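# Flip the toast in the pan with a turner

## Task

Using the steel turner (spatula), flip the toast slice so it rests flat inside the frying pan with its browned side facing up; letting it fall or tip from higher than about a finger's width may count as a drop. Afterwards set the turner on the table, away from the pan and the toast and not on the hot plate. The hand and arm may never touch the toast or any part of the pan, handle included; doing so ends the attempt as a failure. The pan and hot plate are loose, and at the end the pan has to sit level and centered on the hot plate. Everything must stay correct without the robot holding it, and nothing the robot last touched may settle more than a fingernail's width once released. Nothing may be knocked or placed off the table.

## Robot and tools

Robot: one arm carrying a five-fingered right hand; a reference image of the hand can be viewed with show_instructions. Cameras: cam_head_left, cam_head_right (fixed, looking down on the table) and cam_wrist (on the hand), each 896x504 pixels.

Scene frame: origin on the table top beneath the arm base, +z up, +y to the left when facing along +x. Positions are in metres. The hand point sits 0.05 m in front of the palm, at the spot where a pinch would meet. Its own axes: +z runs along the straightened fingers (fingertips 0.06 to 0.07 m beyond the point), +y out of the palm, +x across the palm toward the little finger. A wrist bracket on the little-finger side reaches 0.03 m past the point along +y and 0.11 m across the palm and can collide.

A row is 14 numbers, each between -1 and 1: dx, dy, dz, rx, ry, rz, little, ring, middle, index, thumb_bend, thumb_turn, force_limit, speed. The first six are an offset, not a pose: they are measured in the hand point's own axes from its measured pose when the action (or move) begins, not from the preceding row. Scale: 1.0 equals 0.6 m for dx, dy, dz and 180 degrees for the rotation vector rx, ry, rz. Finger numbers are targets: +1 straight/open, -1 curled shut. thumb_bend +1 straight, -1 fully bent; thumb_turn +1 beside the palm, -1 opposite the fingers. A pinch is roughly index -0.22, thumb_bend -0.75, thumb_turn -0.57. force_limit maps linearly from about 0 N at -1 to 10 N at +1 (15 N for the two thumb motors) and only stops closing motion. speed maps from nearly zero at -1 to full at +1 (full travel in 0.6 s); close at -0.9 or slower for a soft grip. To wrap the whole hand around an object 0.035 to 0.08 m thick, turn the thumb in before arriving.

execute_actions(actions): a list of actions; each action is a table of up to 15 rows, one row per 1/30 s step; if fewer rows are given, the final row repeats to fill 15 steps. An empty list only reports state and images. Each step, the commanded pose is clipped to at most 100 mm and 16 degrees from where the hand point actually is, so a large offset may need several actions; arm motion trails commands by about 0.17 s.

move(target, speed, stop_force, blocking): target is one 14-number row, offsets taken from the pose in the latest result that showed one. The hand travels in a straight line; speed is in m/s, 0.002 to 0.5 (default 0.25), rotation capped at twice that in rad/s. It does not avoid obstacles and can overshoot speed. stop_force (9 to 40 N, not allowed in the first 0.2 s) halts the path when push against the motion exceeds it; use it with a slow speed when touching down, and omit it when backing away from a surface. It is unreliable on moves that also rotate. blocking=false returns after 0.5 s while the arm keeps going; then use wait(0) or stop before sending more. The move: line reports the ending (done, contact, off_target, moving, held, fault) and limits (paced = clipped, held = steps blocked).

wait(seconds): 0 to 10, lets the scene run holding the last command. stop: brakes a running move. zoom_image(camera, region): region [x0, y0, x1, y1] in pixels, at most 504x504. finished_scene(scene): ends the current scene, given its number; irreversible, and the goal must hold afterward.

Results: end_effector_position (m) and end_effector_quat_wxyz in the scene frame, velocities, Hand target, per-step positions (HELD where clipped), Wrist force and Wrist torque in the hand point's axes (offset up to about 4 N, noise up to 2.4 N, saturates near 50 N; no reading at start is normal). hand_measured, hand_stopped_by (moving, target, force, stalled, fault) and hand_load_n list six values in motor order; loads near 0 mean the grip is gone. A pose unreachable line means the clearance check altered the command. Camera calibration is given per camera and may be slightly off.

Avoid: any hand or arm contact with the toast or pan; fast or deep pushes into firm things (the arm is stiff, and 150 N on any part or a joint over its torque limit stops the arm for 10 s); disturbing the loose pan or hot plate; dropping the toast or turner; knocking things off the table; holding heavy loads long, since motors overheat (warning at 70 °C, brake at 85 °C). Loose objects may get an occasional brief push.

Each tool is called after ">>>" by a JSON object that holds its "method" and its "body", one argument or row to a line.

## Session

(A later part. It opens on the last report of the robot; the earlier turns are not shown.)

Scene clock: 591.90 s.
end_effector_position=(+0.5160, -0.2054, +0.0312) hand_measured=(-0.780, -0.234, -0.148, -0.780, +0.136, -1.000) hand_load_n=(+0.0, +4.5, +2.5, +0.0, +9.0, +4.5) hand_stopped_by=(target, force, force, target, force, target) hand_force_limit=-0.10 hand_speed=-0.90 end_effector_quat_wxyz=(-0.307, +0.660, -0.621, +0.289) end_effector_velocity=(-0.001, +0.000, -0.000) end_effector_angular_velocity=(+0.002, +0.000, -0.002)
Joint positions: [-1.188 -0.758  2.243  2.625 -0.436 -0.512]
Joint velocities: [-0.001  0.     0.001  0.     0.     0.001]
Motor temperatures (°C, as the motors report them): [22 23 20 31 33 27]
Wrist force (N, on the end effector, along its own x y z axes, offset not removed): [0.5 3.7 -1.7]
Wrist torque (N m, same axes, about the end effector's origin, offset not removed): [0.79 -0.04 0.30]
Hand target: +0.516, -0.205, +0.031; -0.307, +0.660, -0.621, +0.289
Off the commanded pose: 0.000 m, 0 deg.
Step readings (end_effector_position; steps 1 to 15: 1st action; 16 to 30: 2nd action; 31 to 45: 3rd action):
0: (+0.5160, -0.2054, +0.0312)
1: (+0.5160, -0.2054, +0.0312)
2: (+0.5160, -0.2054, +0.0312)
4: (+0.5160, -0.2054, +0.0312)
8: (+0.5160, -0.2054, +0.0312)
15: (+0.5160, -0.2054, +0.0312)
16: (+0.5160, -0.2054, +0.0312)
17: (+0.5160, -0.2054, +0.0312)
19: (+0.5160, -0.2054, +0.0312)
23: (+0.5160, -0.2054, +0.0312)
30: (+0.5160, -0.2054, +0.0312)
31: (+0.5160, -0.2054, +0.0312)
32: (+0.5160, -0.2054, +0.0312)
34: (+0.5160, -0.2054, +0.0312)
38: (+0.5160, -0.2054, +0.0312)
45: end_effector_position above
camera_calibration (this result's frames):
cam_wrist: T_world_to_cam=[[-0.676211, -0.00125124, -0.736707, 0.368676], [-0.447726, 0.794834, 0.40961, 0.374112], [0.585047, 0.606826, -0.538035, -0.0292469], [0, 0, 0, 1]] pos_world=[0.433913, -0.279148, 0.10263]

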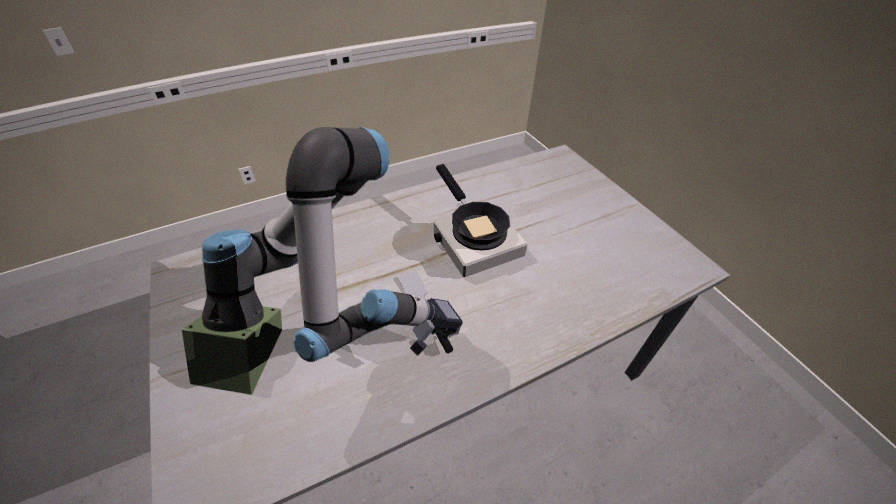

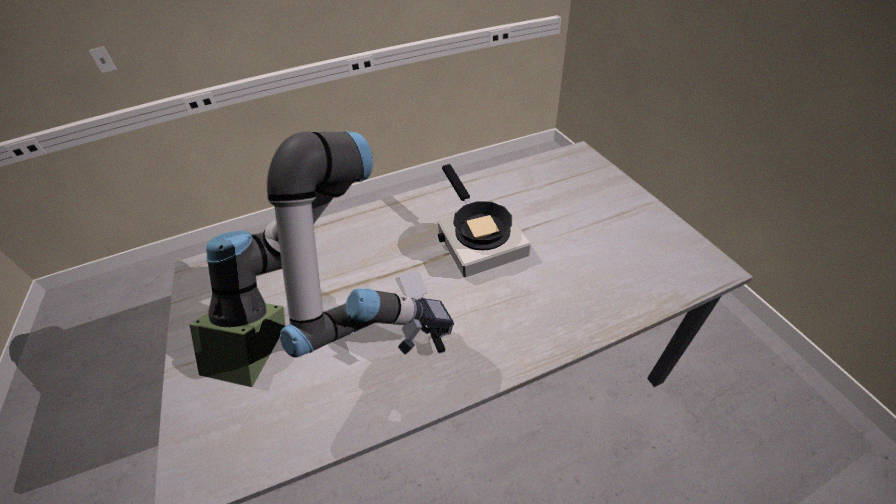

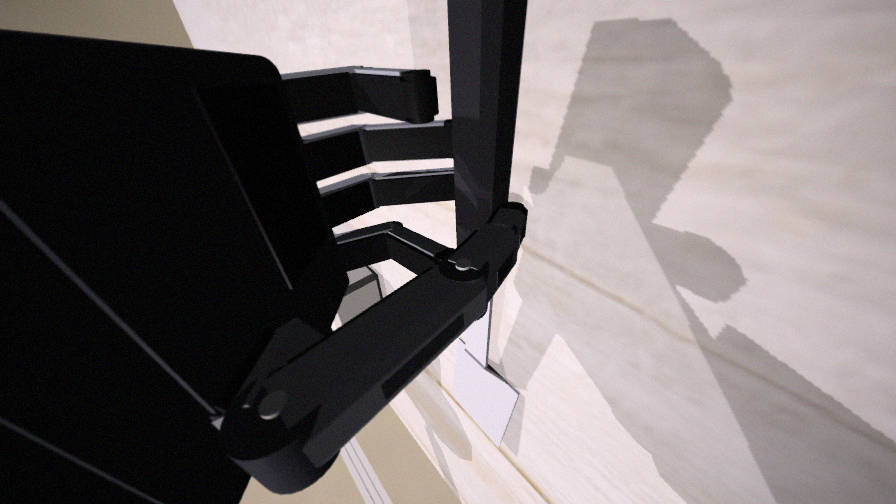

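>>> {"method": "execute_actions", "body": {
  "actions": [
    [[0,0,0,0,0,0,-0.78,-0.40,-0.30,-0.78,0.0,-1,0.1,-0.9]],
    [[0,0,0,0,0,0,-0.78,-0.40,-0.30,-0.78,0.0,-1,0.1,-0.9]]
  ]
}}

Scene clock: 595.40 s.
end_effector_position=(+0.5160, -0.2054, +0.0312) hand_measured=(-0.780, -0.234, -0.158, -0.780, +0.136, -1.000) hand_load_n=(+0.0, +2.5, +5.5, +0.0, +10.0, +5.0) hand_stopped_by=(target, force, force, target, force, target) hand_force_limit=0.10 hand_speed=-0.90 end_effector_quat_wxyz=(-0.307, +0.660, -0.621, +0.289) end_effector_velocity=(-0.000, +0.001, -0.000) end_effector_angular_velocity=(+0.001, +0.001, -0.000)
Joint positions: [-1.188 -0.758  2.243  2.625 -0.436 -0.512]
Joint velocities: [ 0.001 -0.     0.002 -0.001 -0.     0.001]
Motor temperatures (°C, as the motors report them): [22 23 20 31 33 27]
Wrist force (N, on the end effector, along its own x y z axes, offset not removed): [0.8 3.0 0.4]
Wrist torque (N m, same axes, about the end effector's origin, offset not removed): [0.66 -0.18 0.43]
Hand target: +0.516, -0.205, +0.031; -0.307, +0.660, -0.621, +0.289
Off the commanded pose: 0.000 m, 0 deg.
Step readings (end_effector_position; steps 1 to 15: 1st action; 16 to 30: 2nd action):
0: (+0.5160, -0.2054, +0.0312)
1: (+0.5160, -0.2054, +0.0312)
2: (+0.5160, -0.2054, +0.0312)
4: (+0.5160, -0.2054, +0.0312)
8: (+0.5160, -0.2054, +0.0312)
15: (+0.5160, -0.2054, +0.0312)
16: (+0.5160, -0.2054, +0.0312)
17: (+0.5160, -0.2054, +0.0312)
19: (+0.5160, -0.2054, +0.0312)
23: (+0.5160, -0.2054, +0.0312)
30: end_effector_position above
camera_calibration (this result's frames):
cam_wrist: T_world_to_cam=[[-0.676211, -0.00125109, -0.736707, 0.368676], [-0.447726, 0.794834, 0.40961, 0.374112], [0.585047, 0.606826, -0.538036, -0.0292469], [0, 0, 0, 1]] pos_world=[0.433913, -0.279148, 0.10263]

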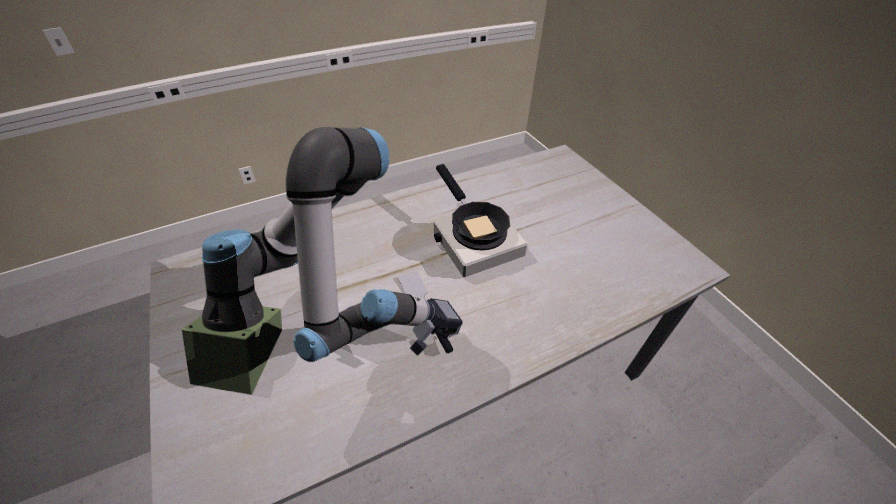

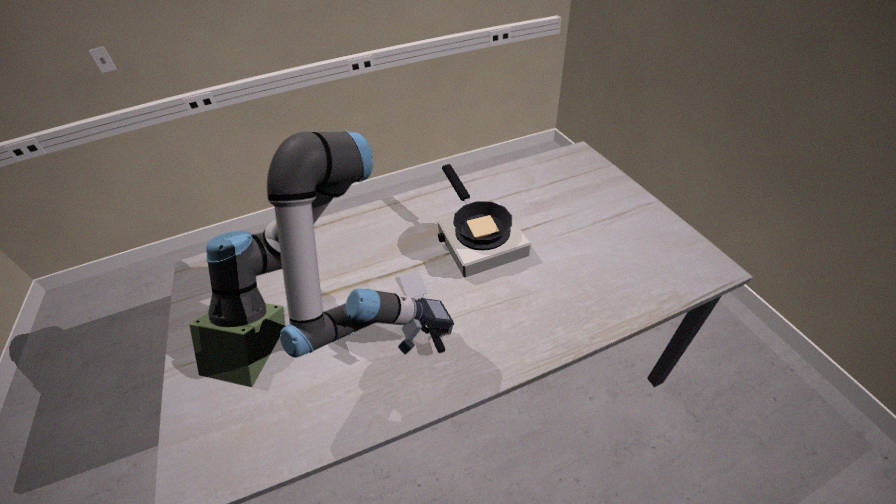

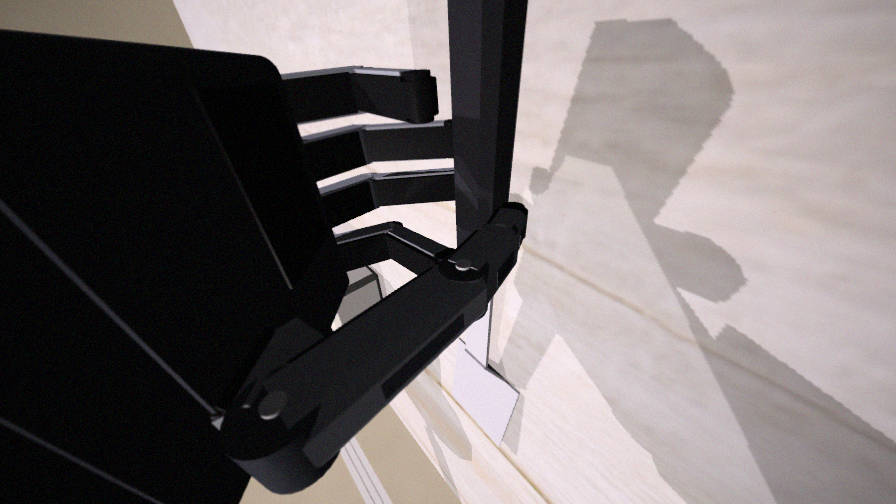

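>>> {"method": "execute_actions", "body": {
  "actions": [
    [[0,0,0,0,0,0,-0.68,-0.40,-0.30,-0.70,0.0,-1,0.1,-0.9]],
    [[0,0,0,0,0,0,-0.68,-0.40,-0.30,-0.70,0.0,-1,0.1,-0.9]]
  ]
}}

Scene clock: 598.13 s.
end_effector_position=(+0.5160, -0.2054, +0.0312) hand_measured=(-0.680, -0.234, -0.158, -0.700, +0.136, -1.000) hand_load_n=(+0.0, +2.5, +5.5, +0.0, +10.0, +5.0) hand_stopped_by=(target, force, force, target, force, target) hand_force_limit=0.10 hand_speed=-0.90 end_effector_quat_wxyz=(-0.307, +0.660, -0.621, +0.289) end_effector_velocity=(-0.001, +0.001, -0.000) end_effector_angular_velocity=(+0.002, +0.000, -0.002)
Joint positions: [-1.188 -0.758  2.243  2.625 -0.436 -0.512]
Joint velocities: [-0.     0.     0.002 -0.001  0.     0.002]
Motor temperatures (°C, as the motors report them): [22 23 20 31 33 27]
Wrist force (N, on the end effector, along its own x y z axes, offset not removed): [2.6 1.6 1.5]
Wrist torque (N m, same axes, about the end effector's origin, offset not removed): [0.23 -0.46 0.53]
Hand target: +0.516, -0.205, +0.031; -0.307, +0.660, -0.621, +0.289
Off the commanded pose: 0.000 m, 0 deg.
Step readings (end_effector_position; steps 1 to 15: 1st action; 16 to 30: 2nd action):
0: (+0.5160, -0.2054, +0.0312)
1: (+0.5160, -0.2054, +0.0312)
2: (+0.5160, -0.2054, +0.0312)
4: (+0.5160, -0.2054, +0.0312)
8: (+0.5160, -0.2054, +0.0312)
15: (+0.5160, -0.2054, +0.0312)
16: (+0.5160, -0.2054, +0.0312)
17: (+0.5160, -0.2054, +0.0312)
19: (+0.5160, -0.2054, +0.0312)
23: (+0.5160, -0.2054, +0.0312)
30: end_effector_position above
camera_calibration (this result's frames):
cam_wrist: T_world_to_cam=[[-0.676211, -0.00125118, -0.736707, 0.368676], [-0.447726, 0.794834, 0.409611, 0.374112], [0.585047, 0.606826, -0.538035, -0.0292469], [0, 0, 0, 1]] pos_world=[0.433913, -0.279148, 0.10263]

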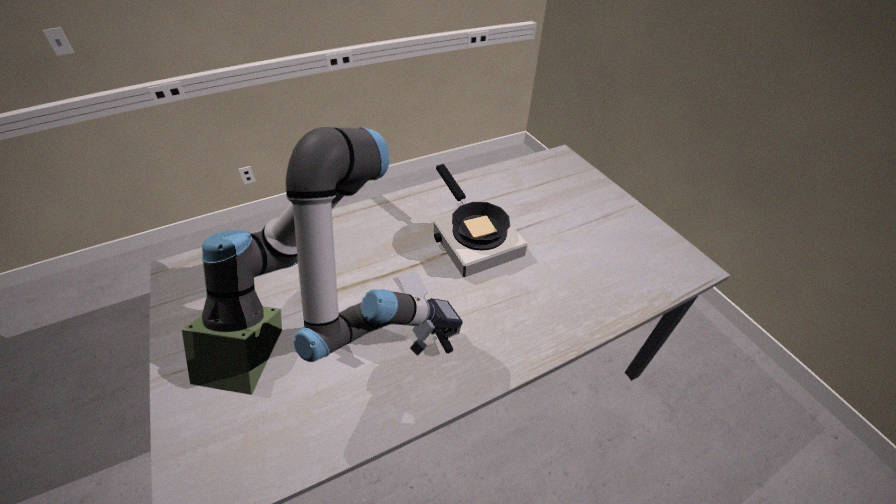

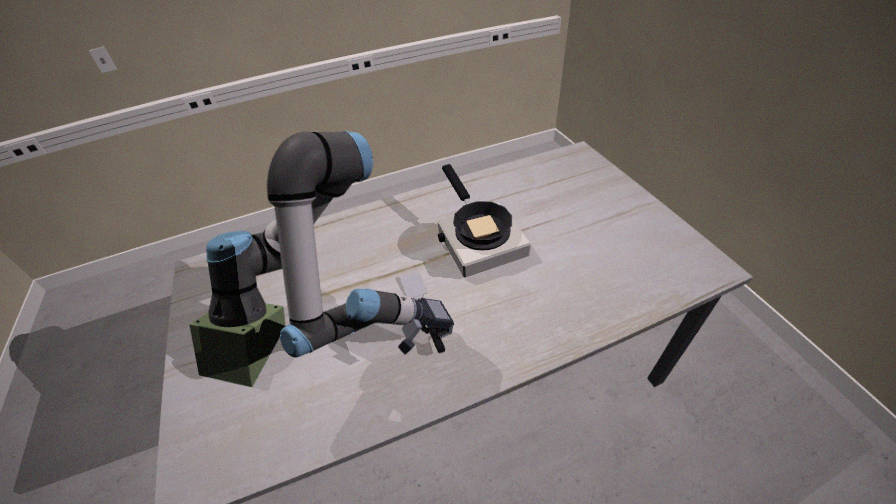

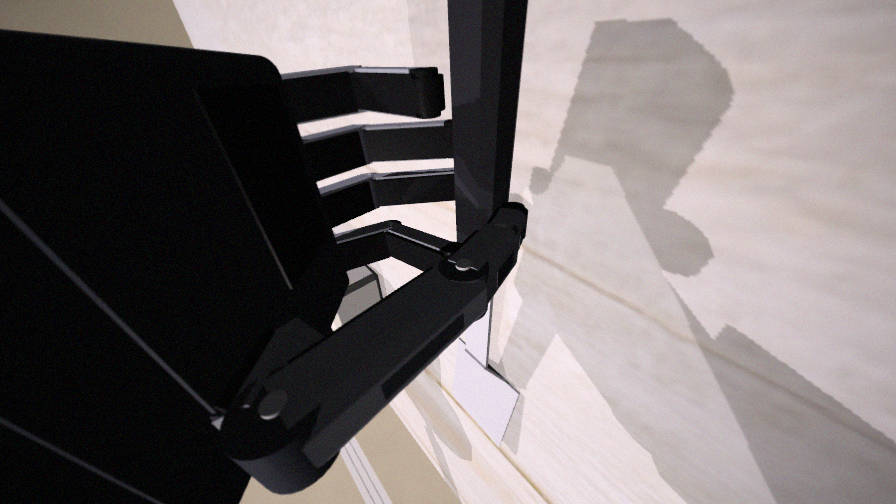

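>>> {"method": "execute_actions", "body": {
  "actions": [
    [[0,0,0,0,0,0,-0.60,-0.40,-0.30,-0.66,0.0,-1,0.1,-0.9]],
    [[0,0,0,0,0,0,-0.60,-0.40,-0.30,-0.66,0.0,-1,0.1,-0.9]]
  ]
}}

Scene clock: 600.97 s.
end_effector_position=(+0.5160, -0.2054, +0.0312) hand_measured=(-0.600, -0.234, -0.158, -0.660, +0.136, -1.000) hand_load_n=(+0.0, +2.5, +5.5, +0.0, +10.0, +5.0) hand_stopped_by=(target, force, force, target, force, target) hand_force_limit=0.10 hand_speed=-0.90 end_effector_quat_wxyz=(-0.307, +0.660, -0.621, +0.289) end_effector_velocity=(-0.000, +0.001, -0.000) end_effector_angular_velocity=(+0.002, +0.001, -0.000)
Joint positions: [-1.188 -0.758  2.243  2.625 -0.436 -0.512]
Joint velocities: [0.001 0.    0.    0.001 0.001 0.   ]
Motor temperatures (°C, as the motors report them): [22 23 20 31 33 27]
Wrist force (N, on the end effector, along its own x y z axes, offset not removed): [0.3 1.7 0.3]
Wrist torque (N m, same axes, about the end effector's origin, offset not removed): [0.42 -0.08 0.25]
Hand target: +0.516, -0.205, +0.031; -0.307, +0.660, -0.621, +0.289
Off the commanded pose: 0.000 m, 0 deg.
Step readings (end_effector_position; steps 1 to 15: 1st action; 16 to 30: 2nd action):
0: (+0.5160, -0.2054, +0.0312)
1: (+0.5160, -0.2054, +0.0312)
2: (+0.5160, -0.2054, +0.0312)
4: (+0.5160, -0.2054, +0.0312)
8: (+0.5160, -0.2054, +0.0312)
15: (+0.5160, -0.2054, +0.0312)
16: (+0.5160, -0.2054, +0.0312)
17: (+0.5160, -0.2054, +0.0312)
19: (+0.5160, -0.2054, +0.0312)
23: (+0.5160, -0.2054, +0.0312)
30: end_effector_position above
camera_calibration (this result's frames):
cam_wrist: T_world_to_cam=[[-0.676211, -0.00125115, -0.736707, 0.368676], [-0.447726, 0.794834, 0.40961, 0.374112], [0.585047, 0.606826, -0.538035, -0.0292469], [0, 0, 0, 1]] pos_world=[0.433913, -0.279148, 0.10263]

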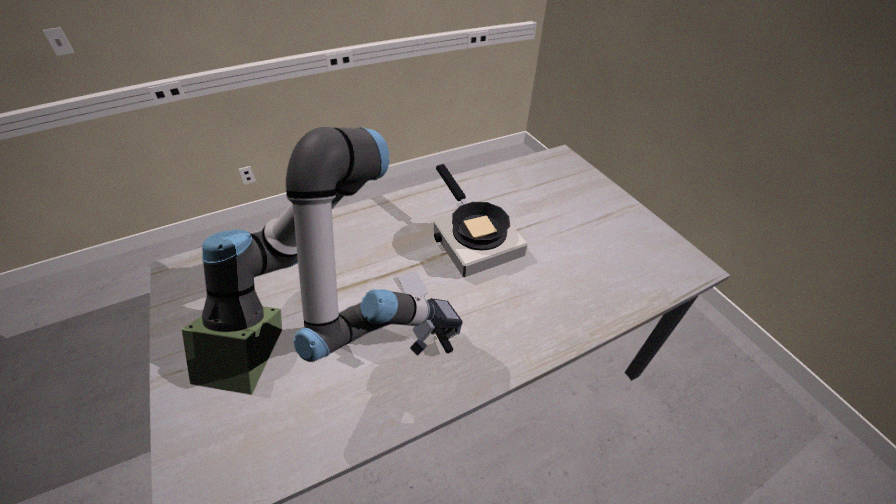

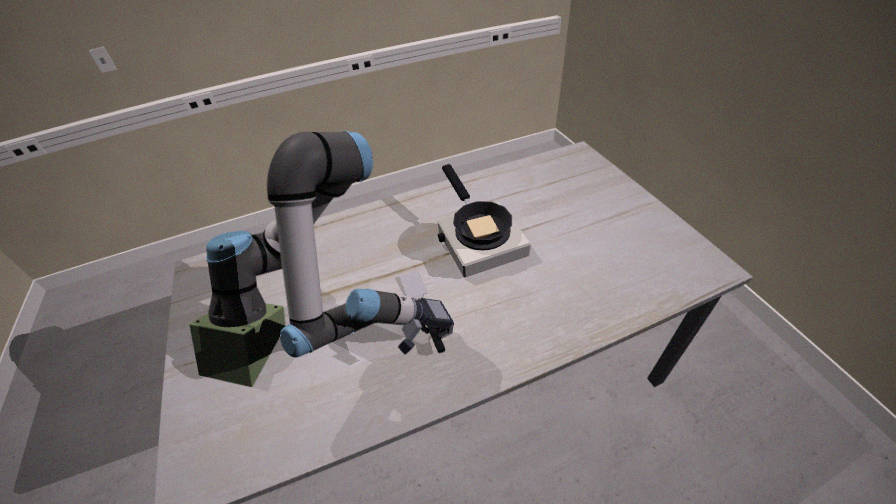

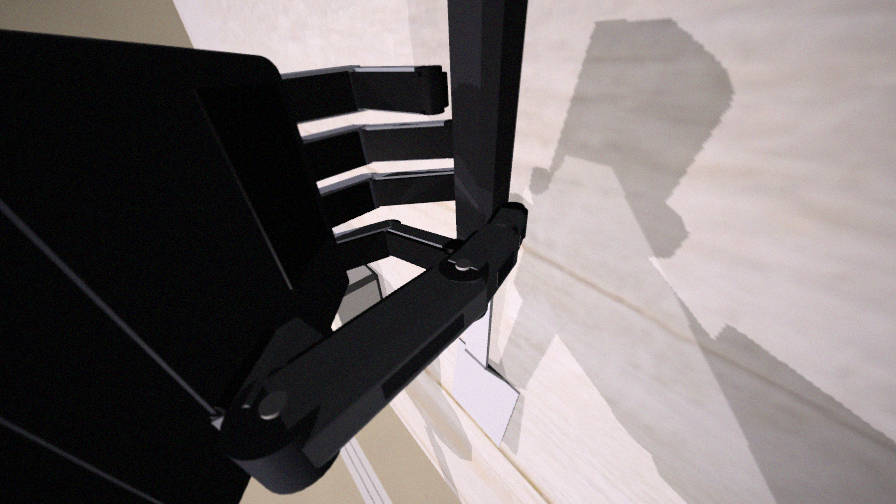

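>>> {"method": "execute_actions", "body": {
  "actions": [
    [[0,0,0,0,0,0,-0.54,-0.40,-0.30,-0.62,0.0,-1,0.1,-0.9]],
    [[0,0,0,0,0,0,-0.54,-0.40,-0.30,-0.62,0.0,-1,0.1,-0.9]]
  ]
}}

Scene clock: 604.37 s.
end_effector_position=(+0.5160, -0.2054, +0.0312) hand_measured=(-0.540, -0.234, -0.158, -0.620, +0.136, -1.000) hand_load_n=(+0.0, +2.5, +5.5, +0.0, +10.0, +5.0) hand_stopped_by=(target, force, force, target, force, target) hand_force_limit=0.10 hand_speed=-0.90 end_effector_quat_wxyz=(-0.307, +0.660, -0.621, +0.289) end_effector_velocity=(-0.000, -0.000, -0.000) end_effector_angular_velocity=(-0.001, +0.001, -0.000)
Joint positions: [-1.188 -0.758  2.243  2.625 -0.436 -0.512]
Joint velocities: [-0.     0.    -0.001  0.001 -0.001 -0.001]
Motor temperatures (°C, as the motors report them): [22 23 20 31 33 27]
Wrist force (N, on the end effector, along its own x y z axes, offset not removed): [1.6 2.5 -0.1]
Wrist torque (N m, same axes, about the end effector's origin, offset not removed): [0.46 -0.35 0.34]
Hand target: +0.516, -0.205, +0.031; -0.307, +0.660, -0.621, +0.289
Off the commanded pose: 0.000 m, 0 deg.
Step readings (end_effector_position; steps 1 to 15: 1st action; 16 to 30: 2nd action):
0: (+0.5160, -0.2054, +0.0312)
1: (+0.5160, -0.2054, +0.0312)
2: (+0.5160, -0.2054, +0.0312)
4: (+0.5160, -0.2054, +0.0312)
8: (+0.5160, -0.2054, +0.0312)
15: (+0.5160, -0.2054, +0.0312)
16: (+0.5160, -0.2054, +0.0312)
17: (+0.5160, -0.2054, +0.0312)
19: (+0.5160, -0.2054, +0.0312)
23: (+0.5160, -0.2054, +0.0312)
30: end_effector_position above
camera_calibration (this result's frames):
cam_wrist: T_world_to_cam=[[-0.676211, -0.00125122, -0.736707, 0.368676], [-0.447726, 0.794834, 0.40961, 0.374112], [0.585047, 0.606826, -0.538036, -0.0292469], [0, 0, 0, 1]] pos_world=[0.433913, -0.279148, 0.10263]

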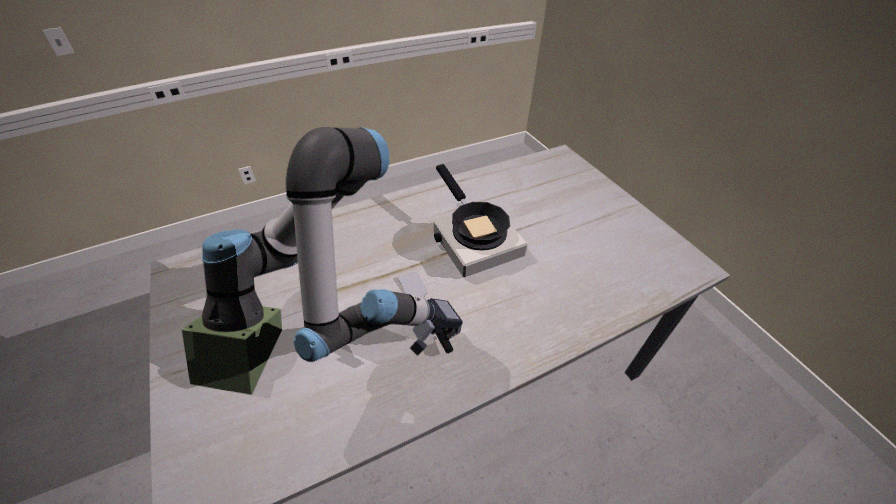

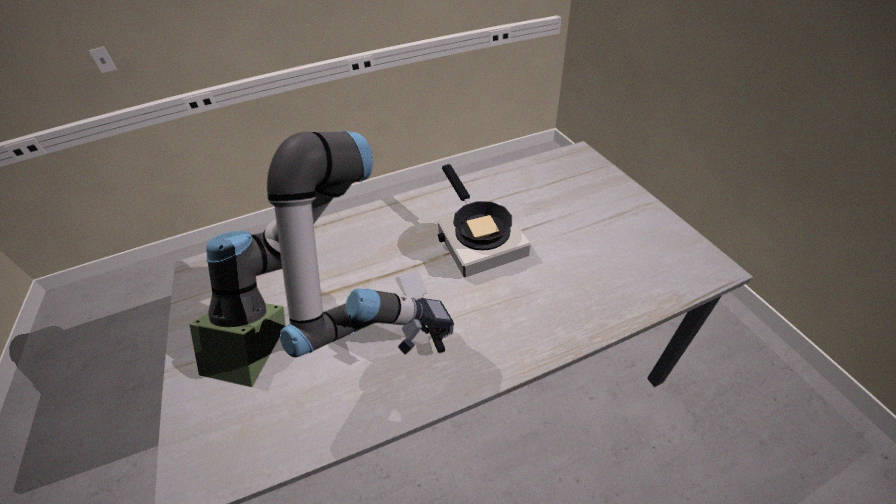

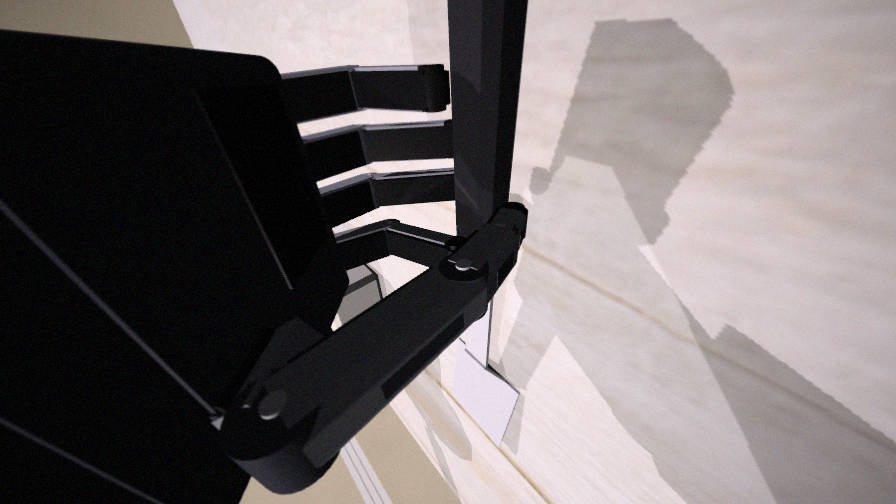

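>>> {"method": "execute_actions", "body": {
  "actions": [
    [[0,0,0,0,0,0,-0.54,-0.40,-0.30,-0.58,0.0,-1,0.1,-0.9]]
  ]
}}

Scene clock: 608.50 s.
end_effector_position=(+0.5160, -0.2054, +0.0312) hand_measured=(-0.540, -0.234, -0.158, -0.580, +0.136, -1.000) hand_load_n=(+0.0, +2.5, +5.5, +0.0, +10.0, +5.0) hand_stopped_by=(target, force, force, target, force, target) hand_force_limit=0.10 hand_speed=-0.90 end_effector_quat_wxyz=(-0.307, +0.660, -0.621, +0.289) end_effector_velocity=(+0.000, +0.000, -0.000) end_effector_angular_velocity=(+0.000, +0.000, +0.000)
Joint positions: [-1.188 -0.758  2.243  2.625 -0.436 -0.512]
Joint velocities: [ 0.    -0.    -0.     0.001  0.    -0.   ]
Motor temperatures (°C, as the motors report them): [22 23 20 31 33 27]
Wrist force (N, on the end effector, along its own x y z axes, offset not removed): [2.5 1.8 -0.8]
Wrist torque (N m, same axes, about the end effector's origin, offset not removed): [0.54 -0.36 0.45]
Hand target: +0.516, -0.205, +0.031; -0.307, +0.660, -0.621, +0.289
Off the commanded pose: 0.000 m, 0 deg.
Step readings (end_effector_position):
0: (+0.5160, -0.2054, +0.0312)
1: (+0.5160, -0.2054, +0.0312)
2: (+0.5160, -0.2054, +0.0312)
4: (+0.5160, -0.2054, +0.0312)
8: (+0.5160, -0.2054, +0.0312)
15: end_effector_position above
camera_calibration (this result's frames):
cam_wrist: T_world_to_cam=[[-0.676211, -0.00125119, -0.736707, 0.368676], [-0.447726, 0.794834, 0.40961, 0.374112], [0.585047, 0.606826, -0.538035, -0.0292469], [0, 0, 0, 1]] pos_world=[0.433913, -0.279148, 0.10263]

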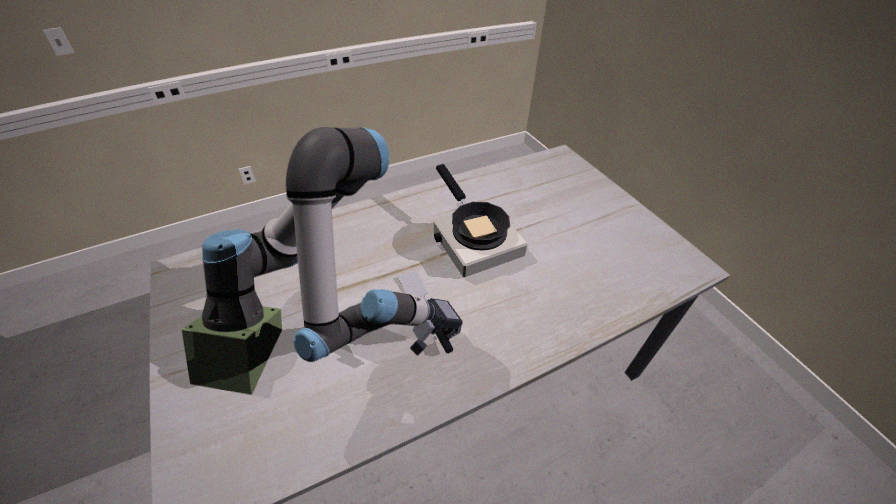

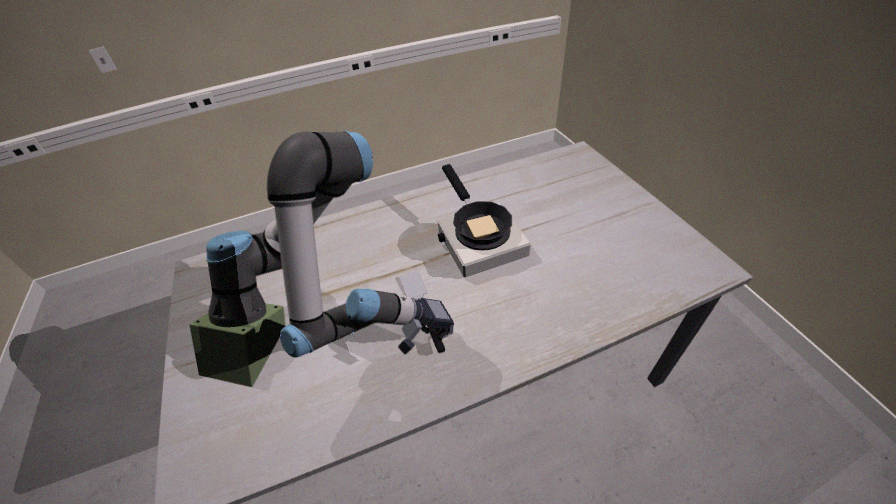

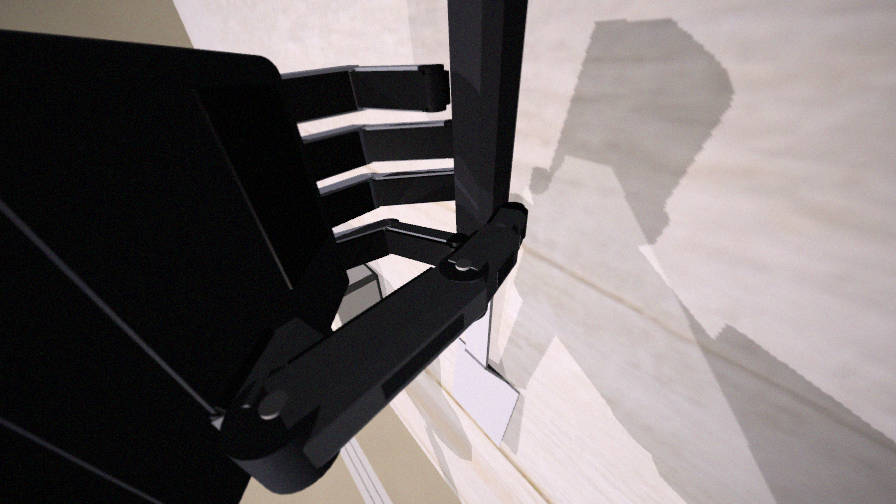

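>>> {"method": "zoom_image", "body": {
  "camera": "cam_wrist",
  "region": [380, 40, 580, 320]
}}

Region (380, 40, 580, 320) of cam_wrist's 896x504 image, scaled by 1.800, with more detail than that image has; it fills the left 360 columns of this view, and the rest is white.

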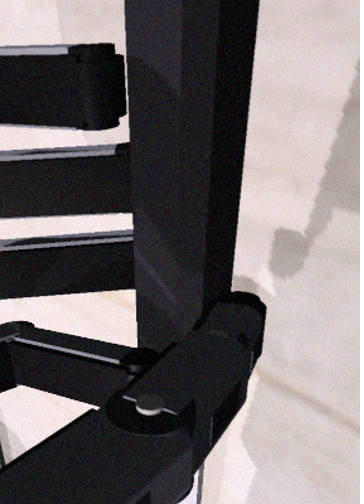

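>>> {"method": "execute_actions", "body": {
  "actions": [
    [[0,0,0,0,0,0,-0.54,-0.40,-0.30,-0.55,0.0,-1,0.1,-0.9]]
  ]
}}

Scene clock: 613.70 s.
end_effector_position=(+0.5160, -0.2054, +0.0312) hand_measured=(-0.540, -0.234, -0.158, -0.550, +0.136, -1.000) hand_load_n=(+0.0, +2.5, +5.5, +0.0, +10.0, +5.0) hand_stopped_by=(target, force, force, target, force, target) hand_force_limit=0.10 hand_speed=-0.90 end_effector_quat_wxyz=(-0.307, +0.660, -0.621, +0.289) end_effector_velocity=(-0.000, -0.000, +0.000) end_effector_angular_velocity=(-0.000, +0.000, -0.000)
Joint positions: [-1.188 -0.758  2.243  2.625 -0.436 -0.512]
Joint velocities: [-0.001 -0.     0.001  0.    -0.    -0.001]
Motor temperatures (°C, as the motors report them): [22 23 20 31 33 27]
Wrist force (N, on the end effector, along its own x y z axes, offset not removed): [1.2 2.2 -1.1]
Wrist torque (N m, same axes, about the end effector's origin, offset not removed): [0.54 -0.22 0.35]
Hand target: +0.516, -0.205, +0.031; -0.307, +0.660, -0.621, +0.289
Off the commanded pose: 0.000 m, 0 deg.
Step readings (end_effector_position):
0: (+0.5160, -0.2054, +0.0312)
1: (+0.5160, -0.2054, +0.0312)
2: (+0.5160, -0.2054, +0.0312)
4: (+0.5160, -0.2054, +0.0312)
8: (+0.5160, -0.2054, +0.0312)
15: end_effector_position above
camera_calibration (this result's frames):
cam_wrist: T_world_to_cam=[[-0.676211, -0.00125119, -0.736707, 0.368676], [-0.447726, 0.794834, 0.40961, 0.374112], [0.585047, 0.606826, -0.538035, -0.0292469], [0, 0, 0, 1]] pos_world=[0.433913, -0.279148, 0.10263]

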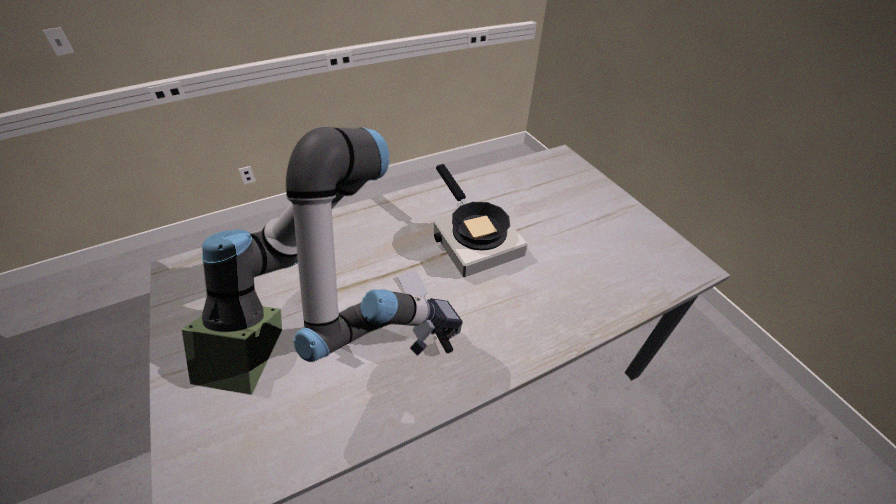

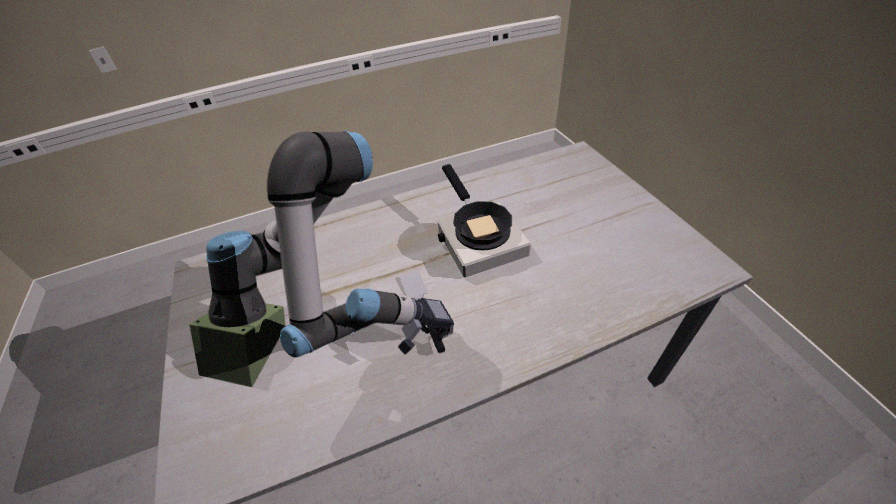

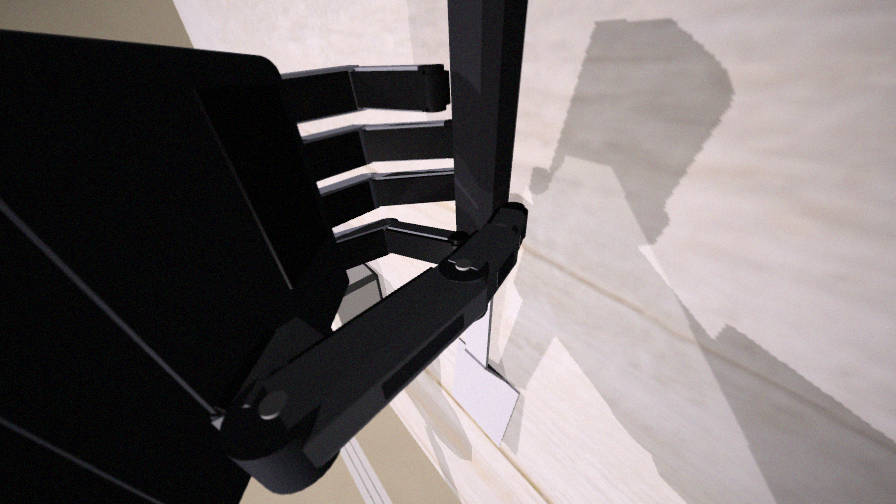

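>>> {"method": "execute_actions", "body": {
  "actions": [
    [[0,0,0,0,0,0,-0.54,-0.40,-0.30,-0.52,0.0,-1,0.1,-0.9]]
  ]
}}

Scene clock: 617.73 s.
end_effector_position=(+0.5160, -0.2054, +0.0312) hand_measured=(-0.540, -0.234, -0.158, -0.520, +0.136, -1.000) hand_load_n=(+0.0, +3.0, +5.5, -0.5, +10.0, +5.0) hand_stopped_by=(target, force, force, target, force, target) hand_force_limit=0.10 hand_speed=-0.90 end_effector_quat_wxyz=(-0.307, +0.660, -0.621, +0.289) end_effector_velocity=(+0.001, -0.000, +0.000) end_effector_angular_velocity=(+0.001, -0.001, +0.001)
Joint positions: [-1.188 -0.758  2.243  2.625 -0.436 -0.512]
Joint velocities: [ 0.    -0.    -0.002  0.002  0.001  0.001]
Motor temperatures (°C, as the motors report them): [22 23 20 31 33 27]
Wrist force (N, on the end effector, along its own x y z axes, offset not removed): [2.7 2.8 0.5]
Wrist torque (N m, same axes, about the end effector's origin, offset not removed): [0.49 -0.56 0.48]
Hand target: +0.516, -0.205, +0.031; -0.307, +0.660, -0.621, +0.289
Off the commanded pose: 0.000 m, 0 deg.
Step readings (end_effector_position):
0: (+0.5160, -0.2054, +0.0312)
1: (+0.5160, -0.2054, +0.0312)
2: (+0.5160, -0.2054, +0.0312)
4: (+0.5160, -0.2054, +0.0312)
8: (+0.5160, -0.2054, +0.0312)
15: end_effector_position above
camera_calibration (this result's frames):
cam_wrist: T_world_to_cam=[[-0.676211, -0.00125135, -0.736707, 0.368676], [-0.447726, 0.794834, 0.40961, 0.374112], [0.585047, 0.606826, -0.538035, -0.0292469], [0, 0, 0, 1]] pos_world=[0.433913, -0.279148, 0.10263]

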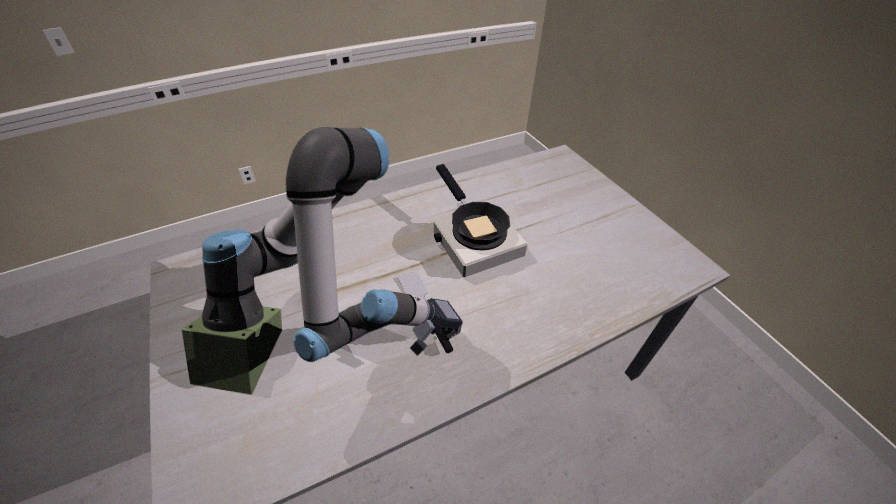

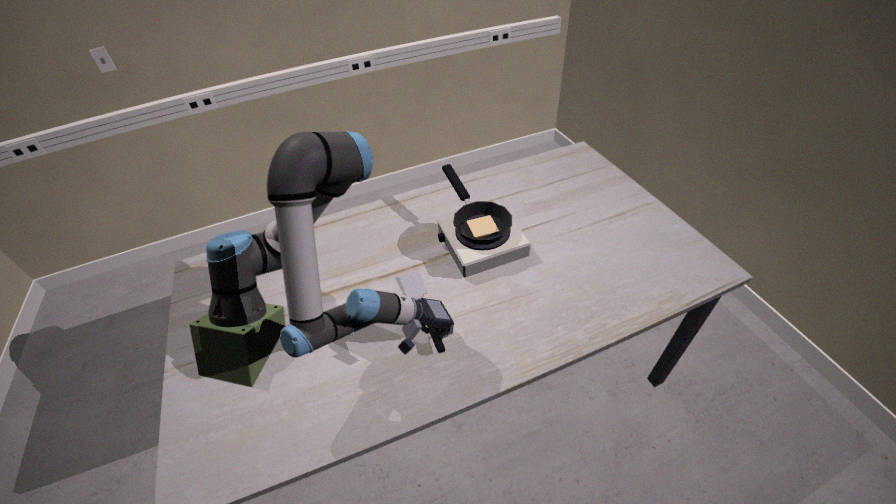

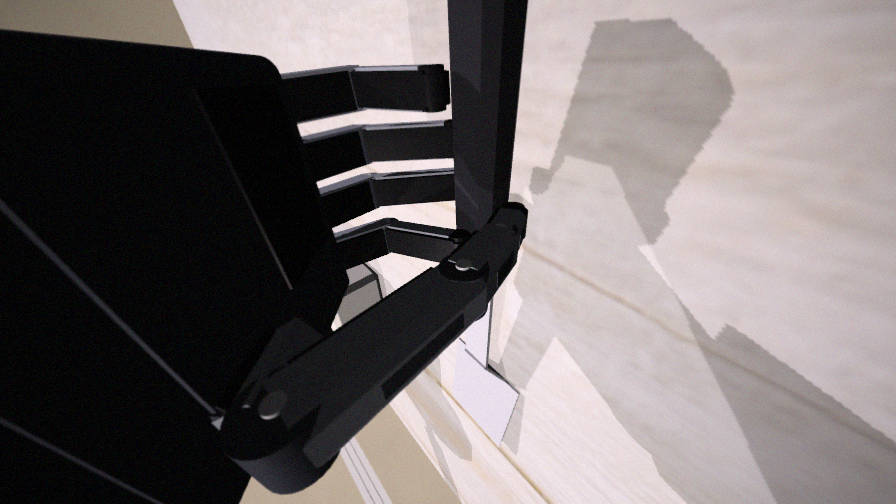

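>>> {"method": "move", "body": {
  "target": [0,-0.01277,-0.01072,0,0,0,-0.54,-0.40,-0.30,-0.52,0.0,-1,0.1,-0.9],
  "speed": 0.01
}}

Scene clock: 624.60 s.
end_effector_position=(+0.5161, -0.2054, +0.0410) hand_measured=(-0.540, -0.234, -0.158, -0.520, +0.136, -1.000) hand_load_n=(-2.0, +2.5, +7.0, +0.0, +9.0, +5.0) hand_stopped_by=(target, force, force, target, force, target) hand_force_limit=0.10 hand_speed=-0.90 end_effector_quat_wxyz=(-0.307, +0.660, -0.621, +0.289) end_effector_velocity=(+0.000, -0.000, +0.002) end_effector_angular_velocity=(-0.000, +0.000, +0.001)
Joint positions: [-1.198 -0.789  2.251  2.665 -0.43  -0.531]
Joint velocities: [-0.001 -0.006  0.001  0.009  0.001 -0.005]
Motor temperatures (°C, as the motors report them): [22 23 20 31 33 27]
Wrist force (N, on the end effector, along its own x y z axes, offset not removed): [3.8 3.8 1.0]
Wrist torque (N m, same axes, about the end effector's origin, offset not removed): [0.51 -0.49 0.40]
Hand target: +0.516, -0.205, +0.041; -0.307, +0.660, -0.621, +0.289
Off the commanded pose: 0.000 m, 0 deg.
move: done
camera_calibration (this result's frames):
cam_wrist: T_world_to_cam=[[-0.676188, -0.00124603, -0.736728, 0.375944], [-0.447719, 0.794851, 0.409584, 0.370078], [0.585079, 0.606803, -0.538027, -0.0239706], [0, 0, 0, 1]] pos_world=[0.433925, -0.279143, 0.112494]

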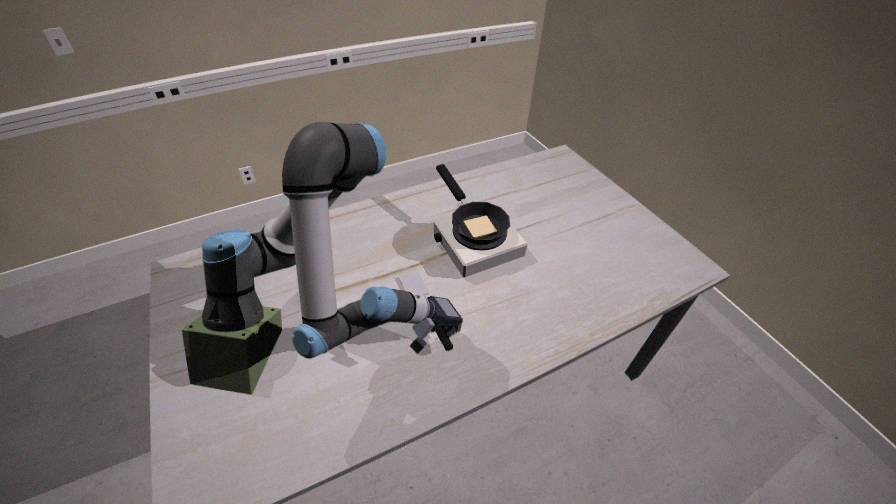

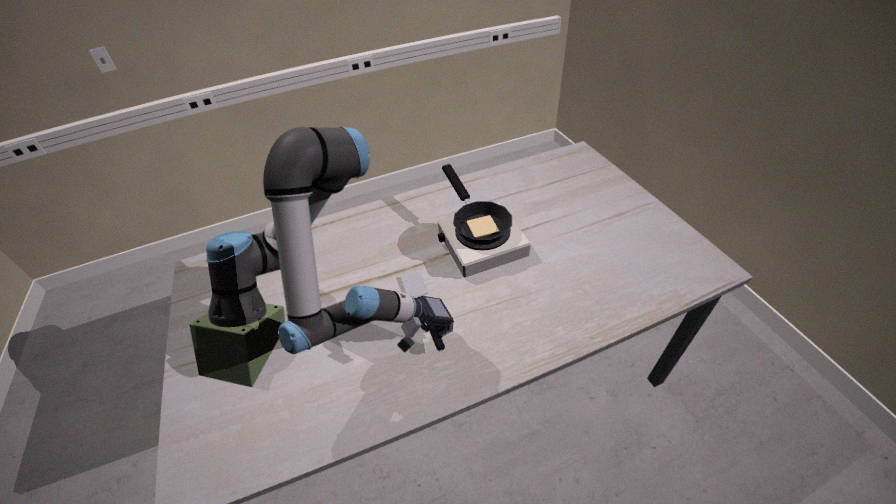

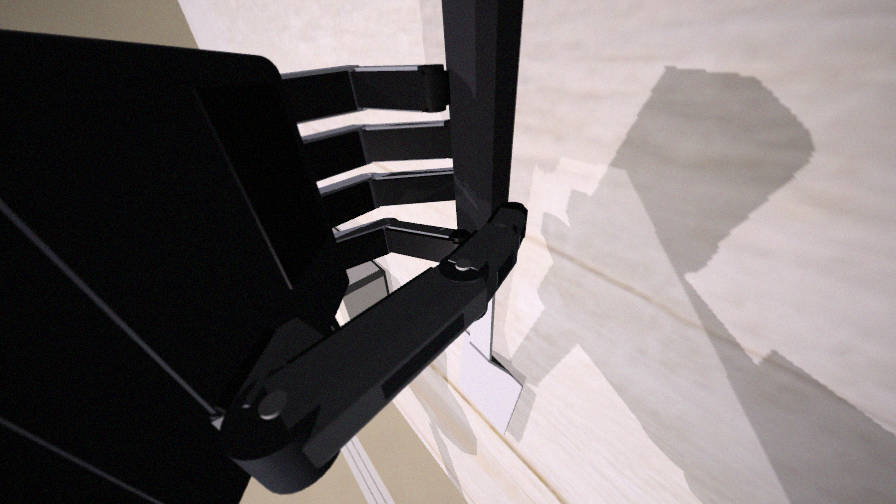

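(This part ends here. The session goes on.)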